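# Slide wooden crate into taped bay, then release

## Task

Push or slide the wooden crate along the table until it sits inside the taped bay, never lifting or tilting it. Then open both grippers and withdraw both hands from the crate. The crate must stay in the bay on its own; if only the robot's grip keeps it there, the job is not done.

## Robot and tools

Robot: two arms, left_arm and right_arm, each with a parallel gripper. Positions are reported in one world frame: origin on the table surface midway between the arms, +x out over the table, +z up, and left_arm on the +y side. The names left and right do not refer to image sides. Each result has a state line 'left_arm: ... | right_arm: ...' with the point between the finger pads (end_effector_position, metres) and its orientation (end_effector_quat_wxyz). Printed positions can be somewhat off, especially with the arm far out.

Gripper axes: fingers extend along the gripper's +z, and they open and close along its x. Fingertips sit 17.5 mm past the reported point. A pure rotation pivots about that point.

The command row: always 18 numbers, each from -1 to 1, covering both arms even if only one moves. Order: left dx, dy, dz, rx, ry, rz, left gripper position, force_limit, speed, then the same nine for the right arm. The first six per arm are an offset, not an absolute pose: they are measured in that gripper's own axes from its pose in the most recent result that showed it (or from its current pose if no result in this scene has shown it yet, and for the second or later call within the same reply). A value of 1.0 means 0.6 m for dx/dy/dz and 180 degrees for rx/ry/rz; the three rotation numbers form a single rotation vector. Gripper position: +1 fully open (50 mm gap), about -0.65 pads meet, -1 closes until blocked. force_limit per pad: -1 about 20 N, 0 about 102 N, +1 about 185 N. speed of the gap: -1 is 20 mm/s, 0 is 85, +1 is 150. A 0 in the gripper slots is a real command; to leave a gripper alone, repeat its last three numbers. New force or speed only applies after a position change of at least 0.01.

Tools:
- execute_actions {actions, pictures}. actions holds at most one item. Empty list [] just returns the state. {"rows": [[18 numbers], ...], "steps": n} runs up to 15 rows for up to 15 steps of 1/30 s (default 15); each row lasts one step, the last row repeats, and every row is an offset from the same starting pose, not from the previous row. {"steps": n} alone (up to 300) waits until n steps have passed since the last result, counting your reply time. pictures toggles camera images (on by default).
- move {target, speed}. target is one 18-number row as above (offsets from the last shown pose). Each gripper follows a straight path toward its target; both arms finish together in 0.5 to 10 s, stopping short if longer. speed is m/s for each path, 0.002 to 0.5 (default 0.25); rotation is capped at twice that in rad/s. Finger numbers are sent at the start. Paths ignore obstacles and the other arm. Result adds a 'move:' line: done, off_target, moving, held or fault, plus limits (paced = target clipped; held = some steps blocked, after which the arm may lurch fast), and each gripper's remaining distance.
- wait {seconds}: 0 to 10 s, nothing new sent.
- zoom_image {camera, region}: camera is cam_high, cam_left_wrist or cam_right_wrist; region [x0, y0, x1, y1] in pixels, top-left origin, at most 504 by 504. All images are 504x504.
- show_instructions {}: shows the scene's reference pages.
- finished_scene {scene}: ends the current scene, giving its number; irreversible, and the goal is then checked.

Control behaviour: each step the commanded pose is clipped to 70 mm and 16 degrees from the measured pose, then damped inverse kinematics pursues it, favouring position over orientation. A large offset may not be finished in one action; after it, the arm only continues to the last clipped pose, so read the result and send the remainder. Zero offsets are not idle: they pull the arm back to the reference pose. 'Hand target' lines show where each gripper is being driven. 'pose unreachable' means the clearance check altered or blocked that arm's command; HELD flags steps where the row was not fully sent.

Grip feedback: object_status 0 moving, 1 blocked while opening, 2 blocked while closing (holding), 3 reached the commanded position or pads met. Opening in mm is roughly (250 - position_measured) times 0.202.

Cautions: never lift or tip the crate; push it with a low, moderate speed and without driving targets far past the contact point, since fast motion and deep targets hit and press harder. Keep the arms from colliding with each other. Excess joint torque (load limits 50.7 N m for waist, shoulder, upper arm roll, elbow; 31.9 N m for forearm roll, wrist pitch, wrist roll) freezes that arm for 10 s. Holding loads heats motors: MOTOR HOT appears from 60 °C, and at 75 °C an OVER-TEMPERATURE FAULT lets the arm sag. Nothing may fall off the table. Loose objects may occasionally get a small nudge. At the end, open both grippers and back out so the crate rests alone inside the tape.

Each tool is called as name(argument=value, ...), one argument or row to a line, values as JSON.

Reference images:

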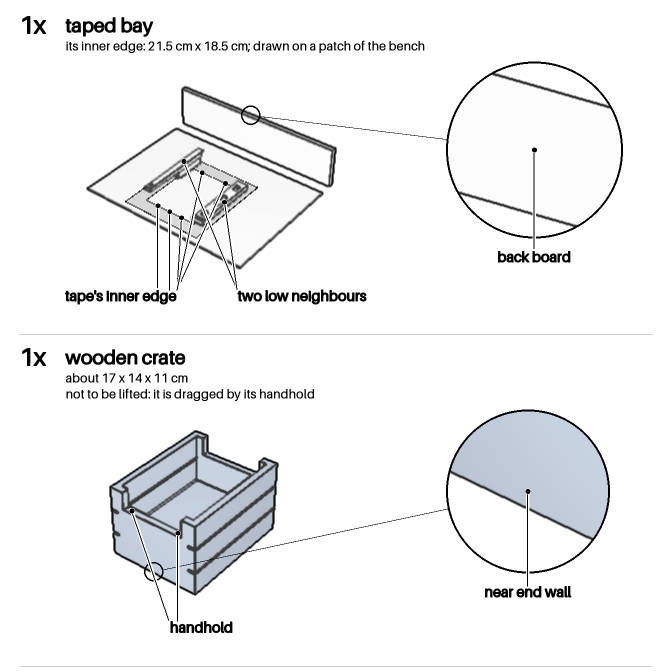

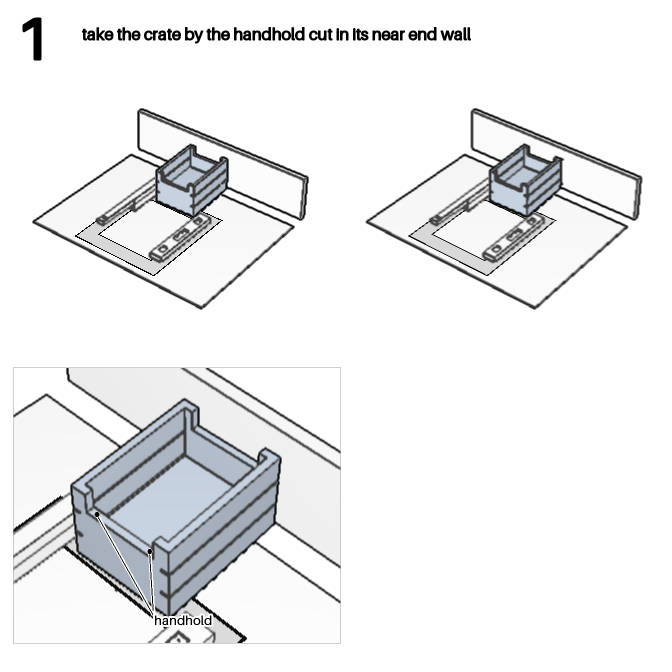

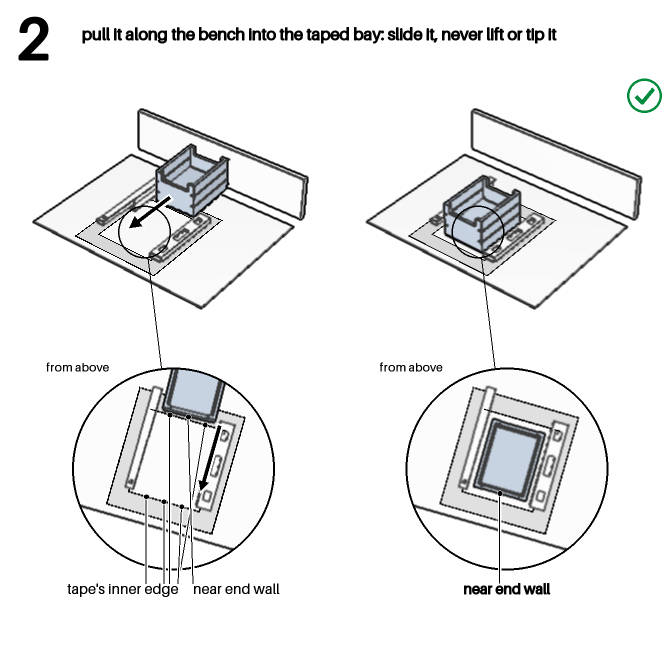

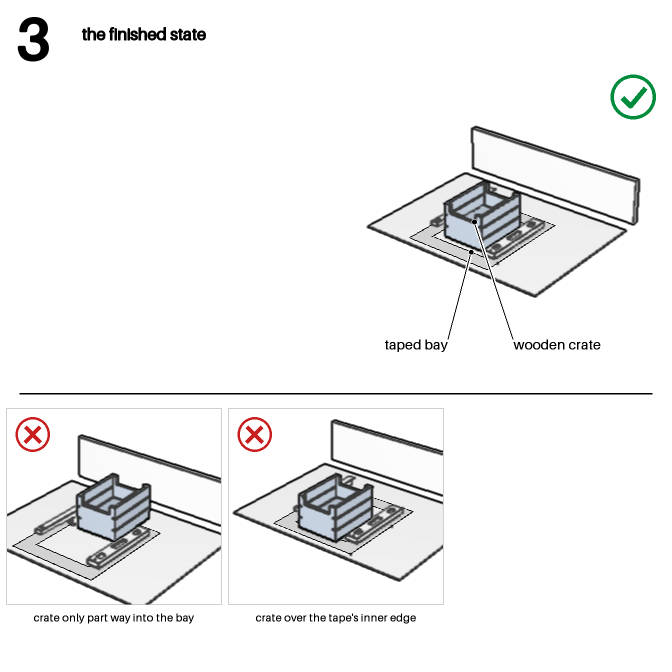

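## Session

execute_actions(
  actions=[],
)

zoom_image(
  camera="cam_high",
  region=[100, 100, 400, 400],
)

Scene clock: 0.00 s of 4200.00 s.
left_arm: end_effector_position=(+0.5164, +0.7204, +0.1962) position_measured=3 object_status=3 end_effector_quat_wxyz=(-0.018, +0.300, +0.920, +0.251) | right_arm: end_effector_position=(+0.5551, -0.4395, +0.2424) position_measured=3 object_status=3 end_effector_quat_wxyz=(+0.005, -0.251, +0.968, -0.028)
Joint positions: left_arm=[-0.39   0.692 -0.297  1.263 -0.261  0.898  2.215] | right_arm=[ 0.489  0.491 -0.489  1.4    0.288  1.295  3.43 ]
Joint velocities: left_arm=[ 0.001  0.001 -0.001 -0.     0.001  0.001 -0.   ] | right_arm=[-0.     0.001 -0.    -0.     0.    -0.    -0.   ]
Hand target (left_arm): +0.516, +0.720, +0.196; -0.018, +0.300, +0.920, +0.251
Hand target (right_arm): +0.555, -0.439, +0.242; +0.005, -0.251, +0.968, -0.028

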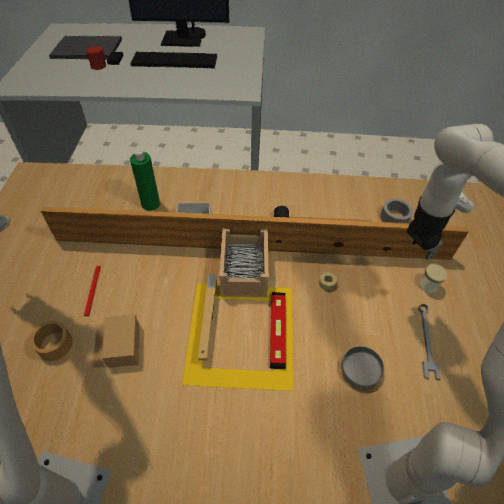

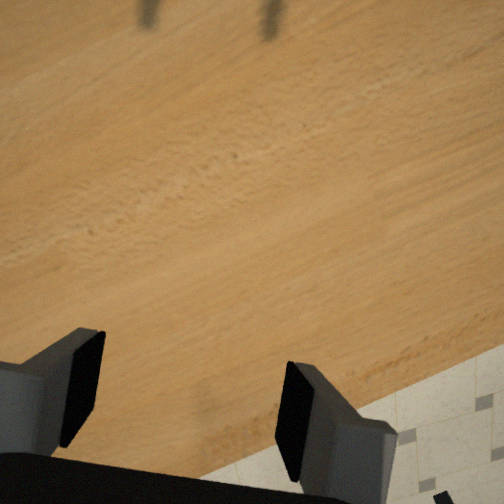

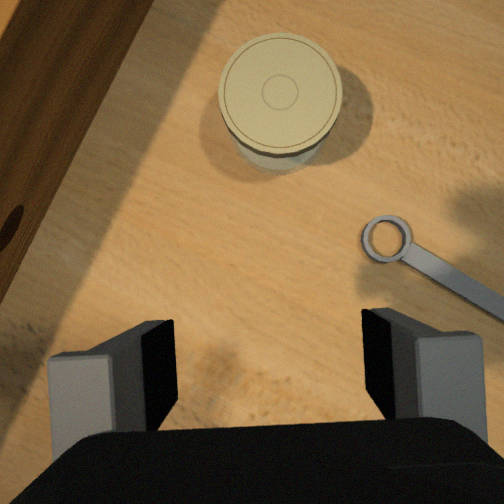

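Region (100, 100, 400, 400) of cam_high's 504x504 image, scaled by 1.680, with more detail than that image has.

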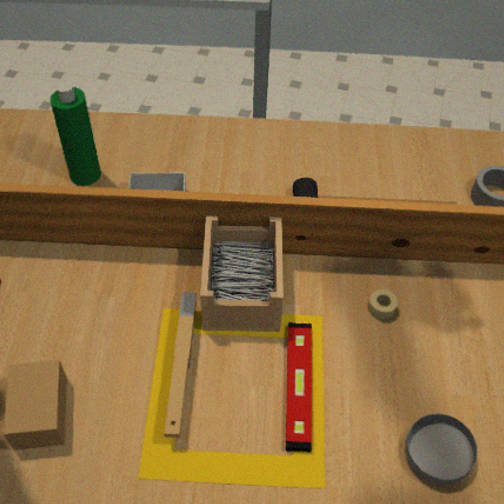

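move(
  target=[0,0,0,0,0,0,1,0,0,-0.388,0.738,0.093,-0.018,0.004,0.161,1,0,0],
)

Scene clock: 7.37 s of 4200.00 s.
left_arm: end_effector_position=(+0.5164, +0.7204, +0.1962) position_measured=3 object_status=3 end_effector_quat_wxyz=(-0.018, +0.300, +0.920, +0.251) | right_arm: end_effector_position=(+0.5454, +0.0562, +0.1597) position_measured=3 object_status=3 end_effector_quat_wxyz=(-0.001, -0.001, +1.000, -0.000)
Joint positions: left_arm=[-0.39   0.692 -0.297  1.263 -0.261  0.898  2.215] | right_arm=[-0.503  1.058 -0.383  0.534  0.33   1.584  2.255]
Joint velocities: left_arm=[ 0.002 -0.001  0.001 -0.001  0.004  0.003  0.   ] | right_arm=[-0.01   0.019  0.    -0.03   0.     0.015  0.003]
Hand target (left_arm): +0.516, +0.720, +0.196; -0.018, +0.300, +0.920, +0.251
Hand target (right_arm): +0.545, +0.057, +0.159; -0.002, -0.001, +1.000, -0.001
Off the commanded pose (left_arm): 0.000 m, 0 deg.
Off the commanded pose (right_arm): 0.002 m, 0 deg.
After step 90, 1.80 s passed at rest.
move: done
camera_calibration (this result's frames):
cam_left_wrist: T_world_to_cam=[[-0.895752, 0.400732, 0.192462, 0.116615], [0.443413, 0.774384, 0.451348, -0.835662], [0.0318304, 0.489636, -0.871346, -0.0390585], [0, 0, 0, 1]] pos_world=[0.476244, 0.619516, 0.320697]
cam_right_wrist: T_world_to_cam=[[-0.997752, 0.0620969, -0.0251905, 0.547306], [0.0626968, 0.99775, -0.0237694, -0.0580208], [0.0236578, -0.0252953, -0.9994, 0.314722], [0, 0, 0, 1]] pos_world=[0.542268, 0.0318653, 0.326941]

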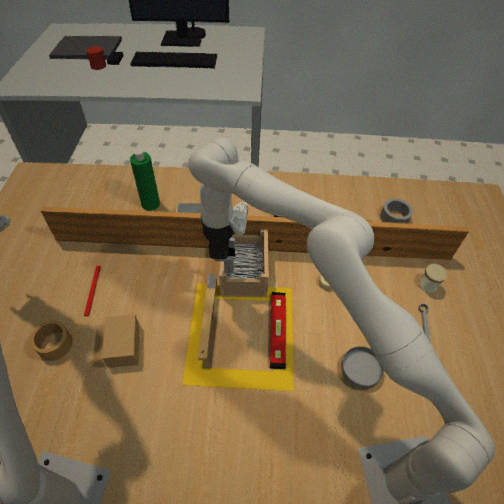

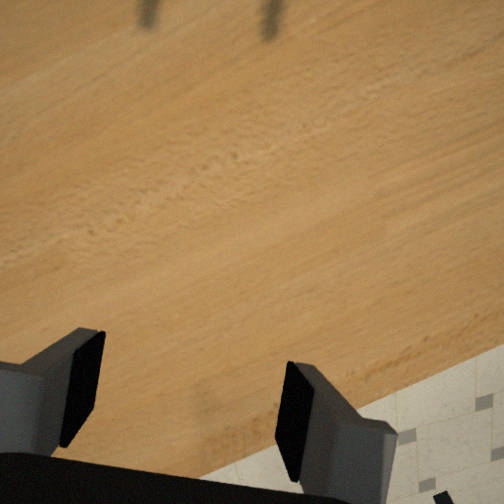

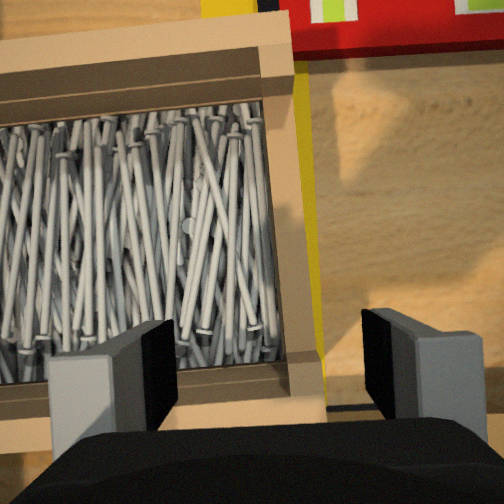

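move(
  target=[0,0,0,0,0,0,1,0,0,0.018,-0.068,0.06,0,0,0,1,0,0],
  speed=0.1,
)

move(
  target=[0,0,0,0,0,0,1,0,0,0,0,0.068,0,0,0,1,0,0],
  speed=0.04,
)

Scene clock: 12.63 s of 4200.00 s.
left_arm: end_effector_position=(+0.5164, +0.7204, +0.1962) position_measured=3 object_status=3 end_effector_quat_wxyz=(-0.018, +0.300, +0.920, +0.251) | right_arm: end_effector_position=(+0.5340, +0.0155, +0.1233) position_measured=3 object_status=3 end_effector_quat_wxyz=(-0.002, -0.001, +1.000, -0.001)
Joint positions: left_arm=[-0.39   0.692 -0.297  1.263 -0.261  0.898  2.215] | right_arm=[-0.411  0.959 -0.399  0.882  0.329  1.355  2.226]
Joint velocities: left_arm=[ 0.001  0.001 -0.    -0.     0.    -0.001  0.   ] | right_arm=[ 0.005 -0.012 -0.     0.007  0.    -0.003  0.   ]
Hand target (left_arm): +0.516, +0.720, +0.196; -0.018, +0.300, +0.920, +0.251
Hand target (right_arm): +0.534, +0.015, +0.124; -0.002, -0.000, +1.000, -0.000
Off the commanded pose (left_arm): 0.000 m, 0 deg.
Off the commanded pose (right_arm): 0.001 m, 0 deg.
After step 90, 1.37 s passed at rest.
move: done
camera_calibration (this result's frames):
cam_left_wrist: T_world_to_cam=[[-0.895752, 0.400733, 0.192461, 0.116615], [0.443413, 0.774382, 0.45135, -0.835662], [0.0318327, 0.489637, -0.871345, -0.0390614], [0, 0, 0, 1]] pos_world=[0.476245, 0.619516, 0.320696]
cam_right_wrist: T_world_to_cam=[[-0.997782, 0.0620232, -0.0241736, 0.537451], [0.0626055, 0.997747, -0.0241275, -0.0174996], [0.0226226, -0.0255874, -0.999417, 0.278142], [0, 0, 0, 1]] pos_world=[0.531062, -0.00875729, 0.290549]

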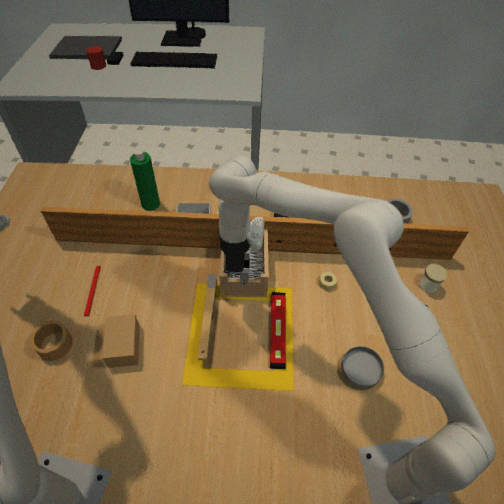

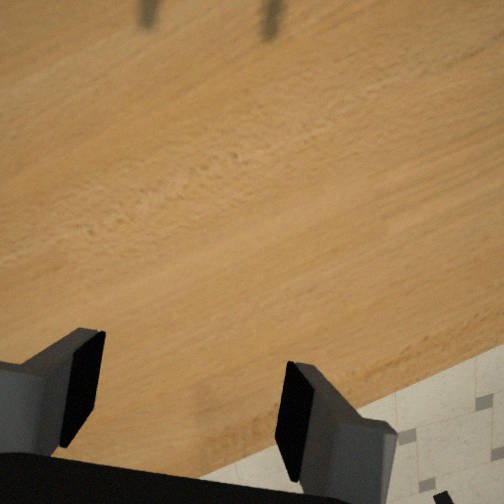

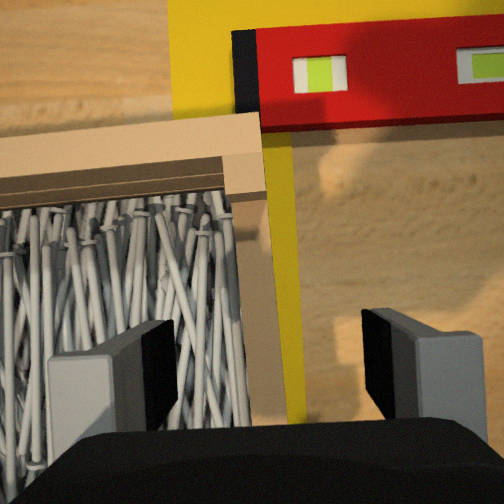

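Scene clock: 13.93 s of 4200.00 s.
left_arm: end_effector_position=(+0.5164, +0.7204, +0.1962) position_measured=3 object_status=3 end_effector_quat_wxyz=(-0.018, +0.300, +0.920, +0.251) | right_arm: end_effector_position=(+0.5338, +0.0153, +0.0825) position_measured=3 object_status=3 end_effector_quat_wxyz=(-0.002, -0.000, +1.000, -0.001)
Joint positions: left_arm=[-0.39   0.692 -0.297  1.263 -0.261  0.898  2.215] | right_arm=[-0.406  0.995 -0.393  0.941  0.342  1.263  2.212]
Joint velocities: left_arm=[-0.002 -0.    -0.001  0.001  0.     0.002  0.   ] | right_arm=[ 0.001  0.     0.001 -0.    -0.    -0.001 -0.   ]
Hand target (left_arm): +0.516, +0.720, +0.196; -0.018, +0.300, +0.920, +0.251
Hand target (right_arm): +0.534, +0.015, +0.083; -0.002, -0.000, +1.000, -0.001
Off the commanded pose (left_arm): 0.000 m, 0 deg.
Off the commanded pose (right_arm): 0.000 m, 0 deg.
move: done
camera_calibration (this result's frames):
cam_left_wrist: T_world_to_cam=[[-0.895752, 0.400734, 0.19246, 0.116616], [0.443413, 0.774381, 0.451352, -0.835663], [0.031835, 0.489639, -0.871344, -0.0390643], [0, 0, 0, 1]] pos_world=[0.476246, 0.619517, 0.320696]
cam_right_wrist: T_world_to_cam=[[-0.997771, 0.0622199, -0.0241049, 0.536278], [0.0628009, 0.997734, -0.0241449, -0.0183735], [0.022548, -0.0256049, -0.999418, 0.237406], [0, 0, 0, 1]] pos_world=[0.530883, -0.00895647, 0.249751]

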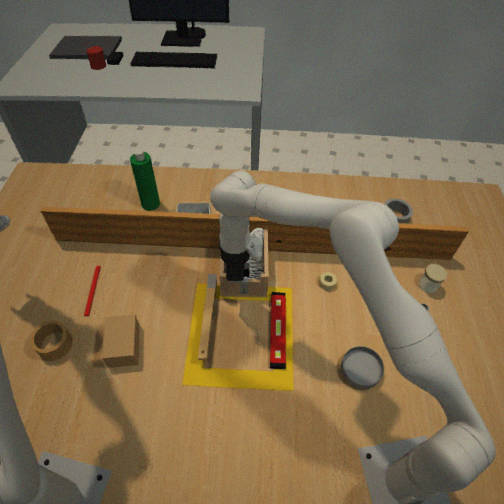

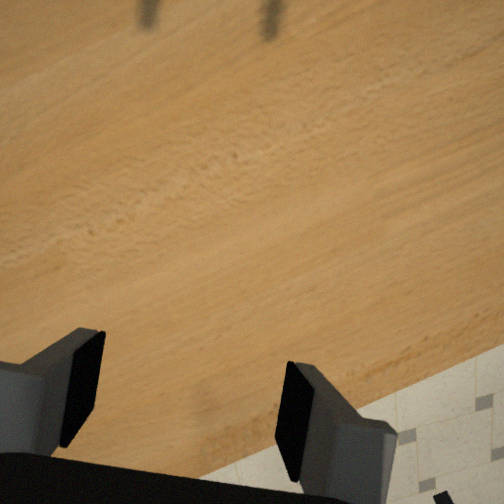

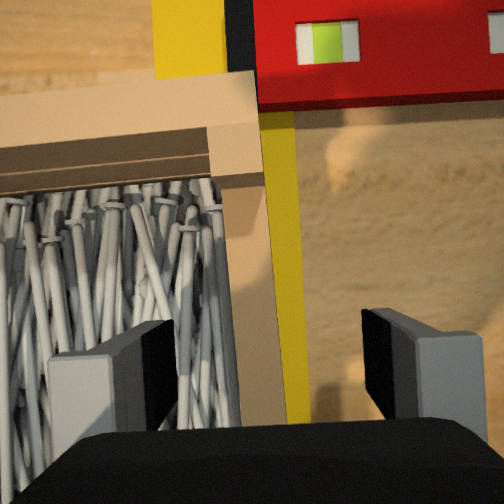

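move(
  target=[0,0,0,0,0,0,1,0,0,0.365,0.012,0.008,0,0,0,1,0,0],
  speed=0.04,
)

Scene clock: 22.13 s of 4200.00 s.
left_arm: end_effector_position=(+0.5164, +0.7204, +0.1962) position_measured=3 object_status=3 end_effector_quat_wxyz=(-0.018, +0.300, +0.920, +0.251) | right_arm: end_effector_position=(+0.3175, +0.0221, +0.0796) position_measured=3 object_status=3 end_effector_quat_wxyz=(+0.000, +0.001, +1.000, +0.000)
Joint positions: left_arm=[-0.39   0.692 -0.297  1.263 -0.261  0.898  2.215] | right_arm=[-0.607  0.711 -0.423  1.581  0.343  0.923  1.797]
Joint velocities: left_arm=[ 0.     0.001 -0.001 -0.    -0.001  0.001  0.   ] | right_arm=[-0.    -0.001 -0.003  0.001  0.004  0.    -0.002]
Hand target (left_arm): +0.516, +0.720, +0.196; -0.018, +0.300, +0.920, +0.251
Hand target (right_arm): +0.314, +0.022, +0.078; -0.002, -0.000, +1.000, -0.001
Off the commanded pose (left_arm): 0.000 m, 0 deg.
Off the commanded pose (right_arm): 0.003 m, 0 deg.
move: done
camera_calibration (this result's frames):
cam_left_wrist: T_world_to_cam=[[-0.895752, 0.400735, 0.192458, 0.116617], [0.443413, 0.77438, 0.451354, -0.835663], [0.0318375, 0.48964, -0.871343, -0.0390671], [0, 0, 0, 1]] pos_world=[0.476247, 0.619517, 0.320696]
cam_right_wrist: T_world_to_cam=[[-0.997466, 0.065376, -0.0280661, 0.320033], [0.0660224, 0.997559, -0.0227572, -0.0127584], [0.0265098, -0.0245525, -0.999347, 0.238258], [0, 0, 0, 1]] pos_world=[0.313748, -0.00234537, 0.246794]

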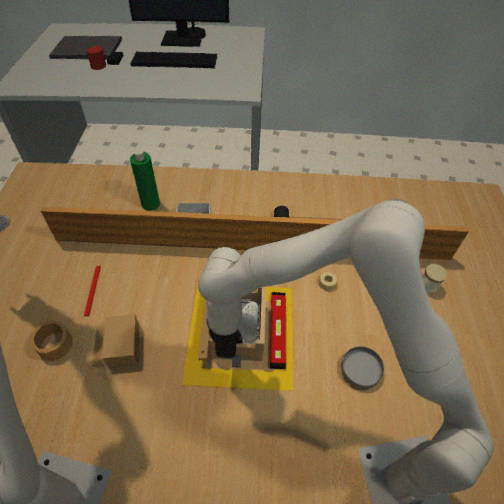

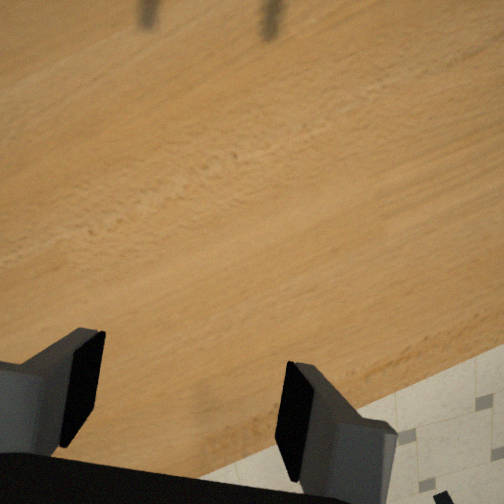

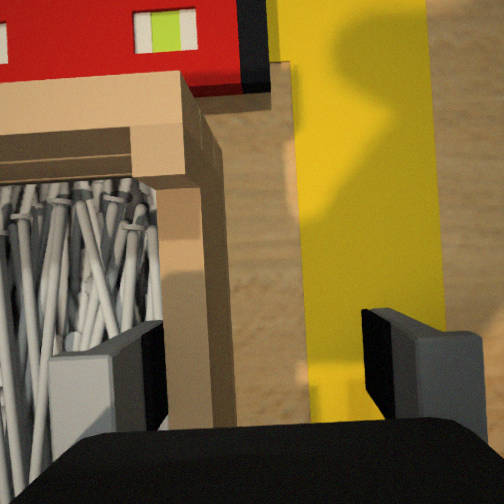

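Gap 2.7 cm in front, about 3.2 cm to the side tape: inside.

move(
  target=[0,0,0,0,0,0,1,0,0,-0.025,0,0,0,0,0,1,0,0],
  speed=0.05,
)

move(
  target=[0,0,0,0,0,0,1,0,0,0,0,-0.15,0,0,0,1,0,0],
  speed=0.15,
)

move(
  target=[0,0,0,0,0,0,1,0,0,0,-0.4,-0.05,0,0,0,1,0,0],
)

Scene clock: 26.00 s of 4200.00 s.
left_arm: end_effector_position=(+0.5164, +0.7204, +0.1962) position_measured=3 object_status=3 end_effector_quat_wxyz=(-0.018, +0.300, +0.920, +0.251) | right_arm: end_effector_position=(+0.3324, +0.0222, +0.0797) position_measured=3 object_status=3 end_effector_quat_wxyz=(+0.000, +0.001, +1.000, +0.000)
Joint positions: left_arm=[-0.39   0.692 -0.297  1.263 -0.261  0.898  2.215] | right_arm=[-0.586  0.726 -0.423  1.55   0.344  0.94   1.827]
Joint velocities: left_arm=[-0.001 -0.    -0.001 -0.    -0.002  0.001  0.   ] | right_arm=[ 0.002  0.003  0.    -0.001 -0.001 -0.001  0.001]
Hand target (left_arm): +0.516, +0.720, +0.196; -0.018, +0.300, +0.920, +0.251
Hand target (right_arm): +0.332, +0.022, +0.080; +0.000, +0.001, +1.000, +0.000
Off the commanded pose (left_arm): 0.000 m, 0 deg.
Off the commanded pose (right_arm): 0.000 m, 0 deg.
After step 90, 0.17 s passed at rest.
move: done
camera_calibration (this result's frames):
cam_left_wrist: T_world_to_cam=[[-0.895752, 0.400736, 0.192457, 0.116617], [0.443413, 0.774379, 0.451357, -0.835664], [0.0318398, 0.489642, -0.871342, -0.03907], [0, 0, 0, 1]] pos_world=[0.476248, 0.619518, 0.320695]
cam_right_wrist: T_world_to_cam=[[-0.997473, 0.0651905, -0.0282483, 0.334986], [0.0658351, 0.997576, -0.0225258, -0.0137532], [0.0267113, -0.0243286, -0.999347, 0.237914], [0, 0, 0, 1]] pos_world=[0.32869, -0.00232995, 0.246912]

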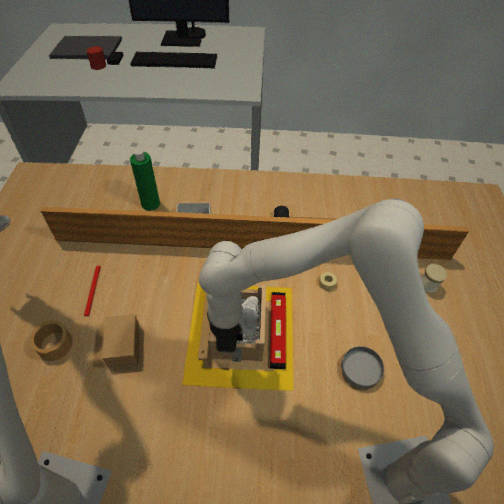

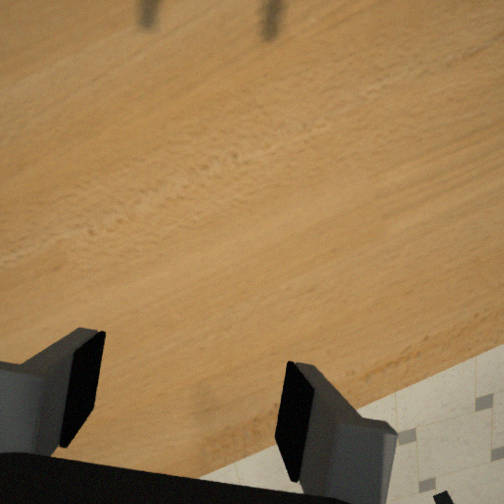

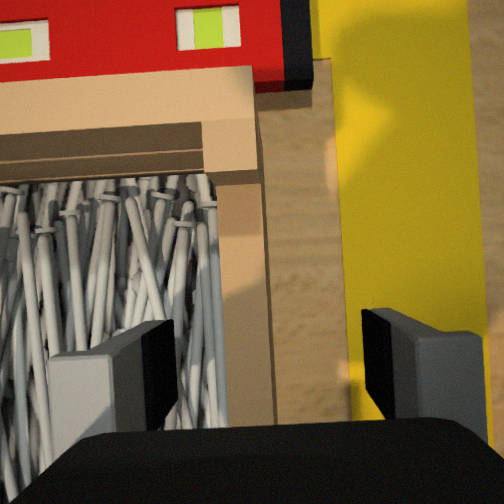

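Scene clock: 26.97 s of 4200.00 s.
left_arm: end_effector_position=(+0.5164, +0.7204, +0.1962) position_measured=3 object_status=3 end_effector_quat_wxyz=(-0.018, +0.300, +0.920, +0.251) | right_arm: end_effector_position=(+0.3323, +0.0225, +0.1696) position_measured=3 object_status=3 end_effector_quat_wxyz=(+0.000, +0.001, +1.000, +0.000)
Joint positions: left_arm=[-0.39   0.692 -0.297  1.263 -0.261  0.898  2.215] | right_arm=[-0.569  0.613 -0.458  1.432  0.281  1.161  1.879]
Joint velocities: left_arm=[ 0.001 -0.    -0.001  0.001  0.001 -0.001  0.   ] | right_arm=[ 0.    -0.001 -0.    -0.     0.     0.     0.   ]
Hand target (left_arm): +0.516, +0.720, +0.196; -0.018, +0.300, +0.920, +0.251
Hand target (right_arm): +0.332, +0.022, +0.170; +0.000, +0.001, +1.000, +0.000
Off the commanded pose (left_arm): 0.000 m, 0 deg.
Off the commanded pose (right_arm): 0.000 m, 0 deg.
move: done
camera_calibration (this result's frames):
cam_left_wrist: T_world_to_cam=[[-0.895751, 0.400737, 0.192456, 0.116618], [0.443413, 0.774377, 0.451359, -0.835665], [0.0318423, 0.489643, -0.871341, -0.0390728], [0, 0, 0, 1]] pos_world=[0.476249, 0.619518, 0.320695]
cam_right_wrist: T_world_to_cam=[[-0.997506, 0.0646951, -0.0282192, 0.337382], [0.065339, 0.997609, -0.0225249, -0.0118715], [0.0266944, -0.0243125, -0.999348, 0.327774], [0, 0, 0, 1]] pos_world=[0.328566, -0.00201483, 0.336813]

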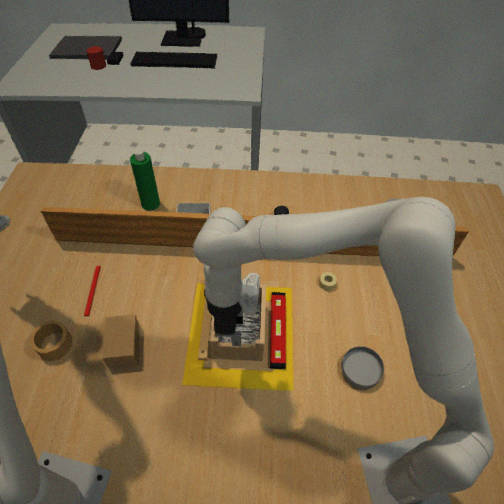

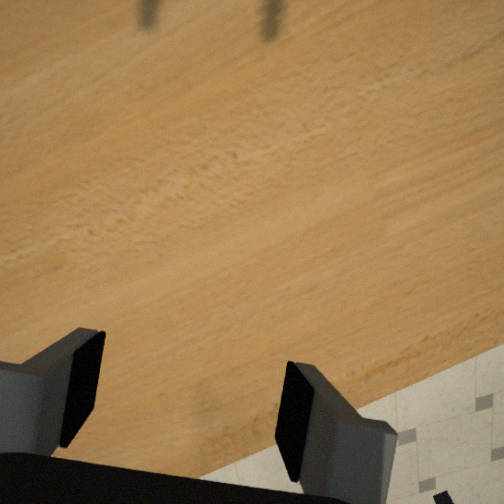

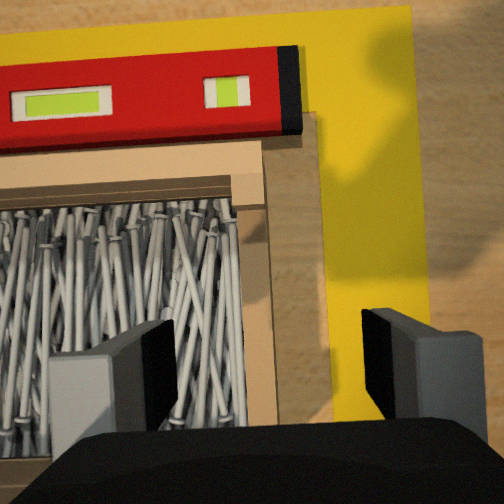

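Scene clock: 28.50 s of 4200.00 s.
left_arm: end_effector_position=(+0.5164, +0.7204, +0.1962) position_measured=3 object_status=3 end_effector_quat_wxyz=(-0.018, +0.300, +0.920, +0.251) | right_arm: end_effector_position=(+0.3320, -0.2171, +0.2001) position_measured=3 object_status=3 end_effector_quat_wxyz=(+0.000, +0.001, +1.000, +0.001)
Joint positions: left_arm=[-0.39   0.692 -0.297  1.263 -0.261  0.898  2.215] | right_arm=[-0.085  0.196 -0.449  1.95   0.1    1.016  2.367]
Joint velocities: left_arm=[ 0.002  0.    -0.    -0.001 -0.001 -0.001  0.   ] | right_arm=[ 0.002 -0.003  0.003 -0.    -0.001 -0.001  0.001]
Hand target (left_arm): +0.516, +0.720, +0.196; -0.018, +0.300, +0.920, +0.251
Hand target (right_arm): +0.332, -0.217, +0.200; +0.001, +0.001, +1.000, +0.001
Off the commanded pose (left_arm): 0.000 m, 0 deg.
Off the commanded pose (right_arm): 0.001 m, 0 deg.
move: done
camera_calibration (this result's frames):
cam_left_wrist: T_world_to_cam=[[-0.895751, 0.400737, 0.192455, 0.116618], [0.443413, 0.774376, 0.451361, -0.835665], [0.0318448, 0.489645, -0.87134, -0.0390758], [0, 0, 0, 1]] pos_world=[0.476251, 0.619519, 0.320695]
cam_right_wrist: T_world_to_cam=[[-0.997488, 0.0646296, -0.0289831, 0.353593], [0.0652647, 0.997636, -0.0215288, 0.227738], [0.0275232, -0.0233663, -0.999348, 0.352385], [0, 0, 0, 1]] pos_world=[0.328143, -0.241818, 0.367307]

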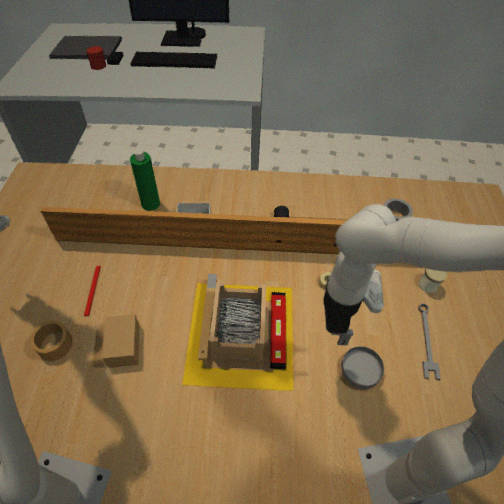

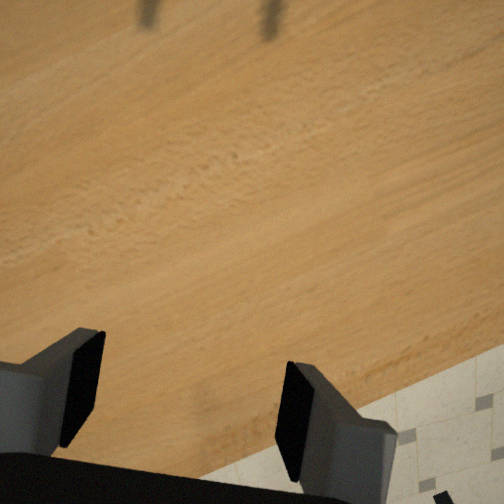

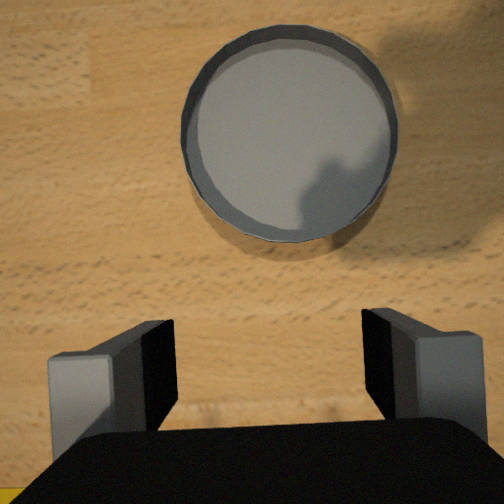

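finished_scene(
  scene=1,
)

The scene is finished: the task was done.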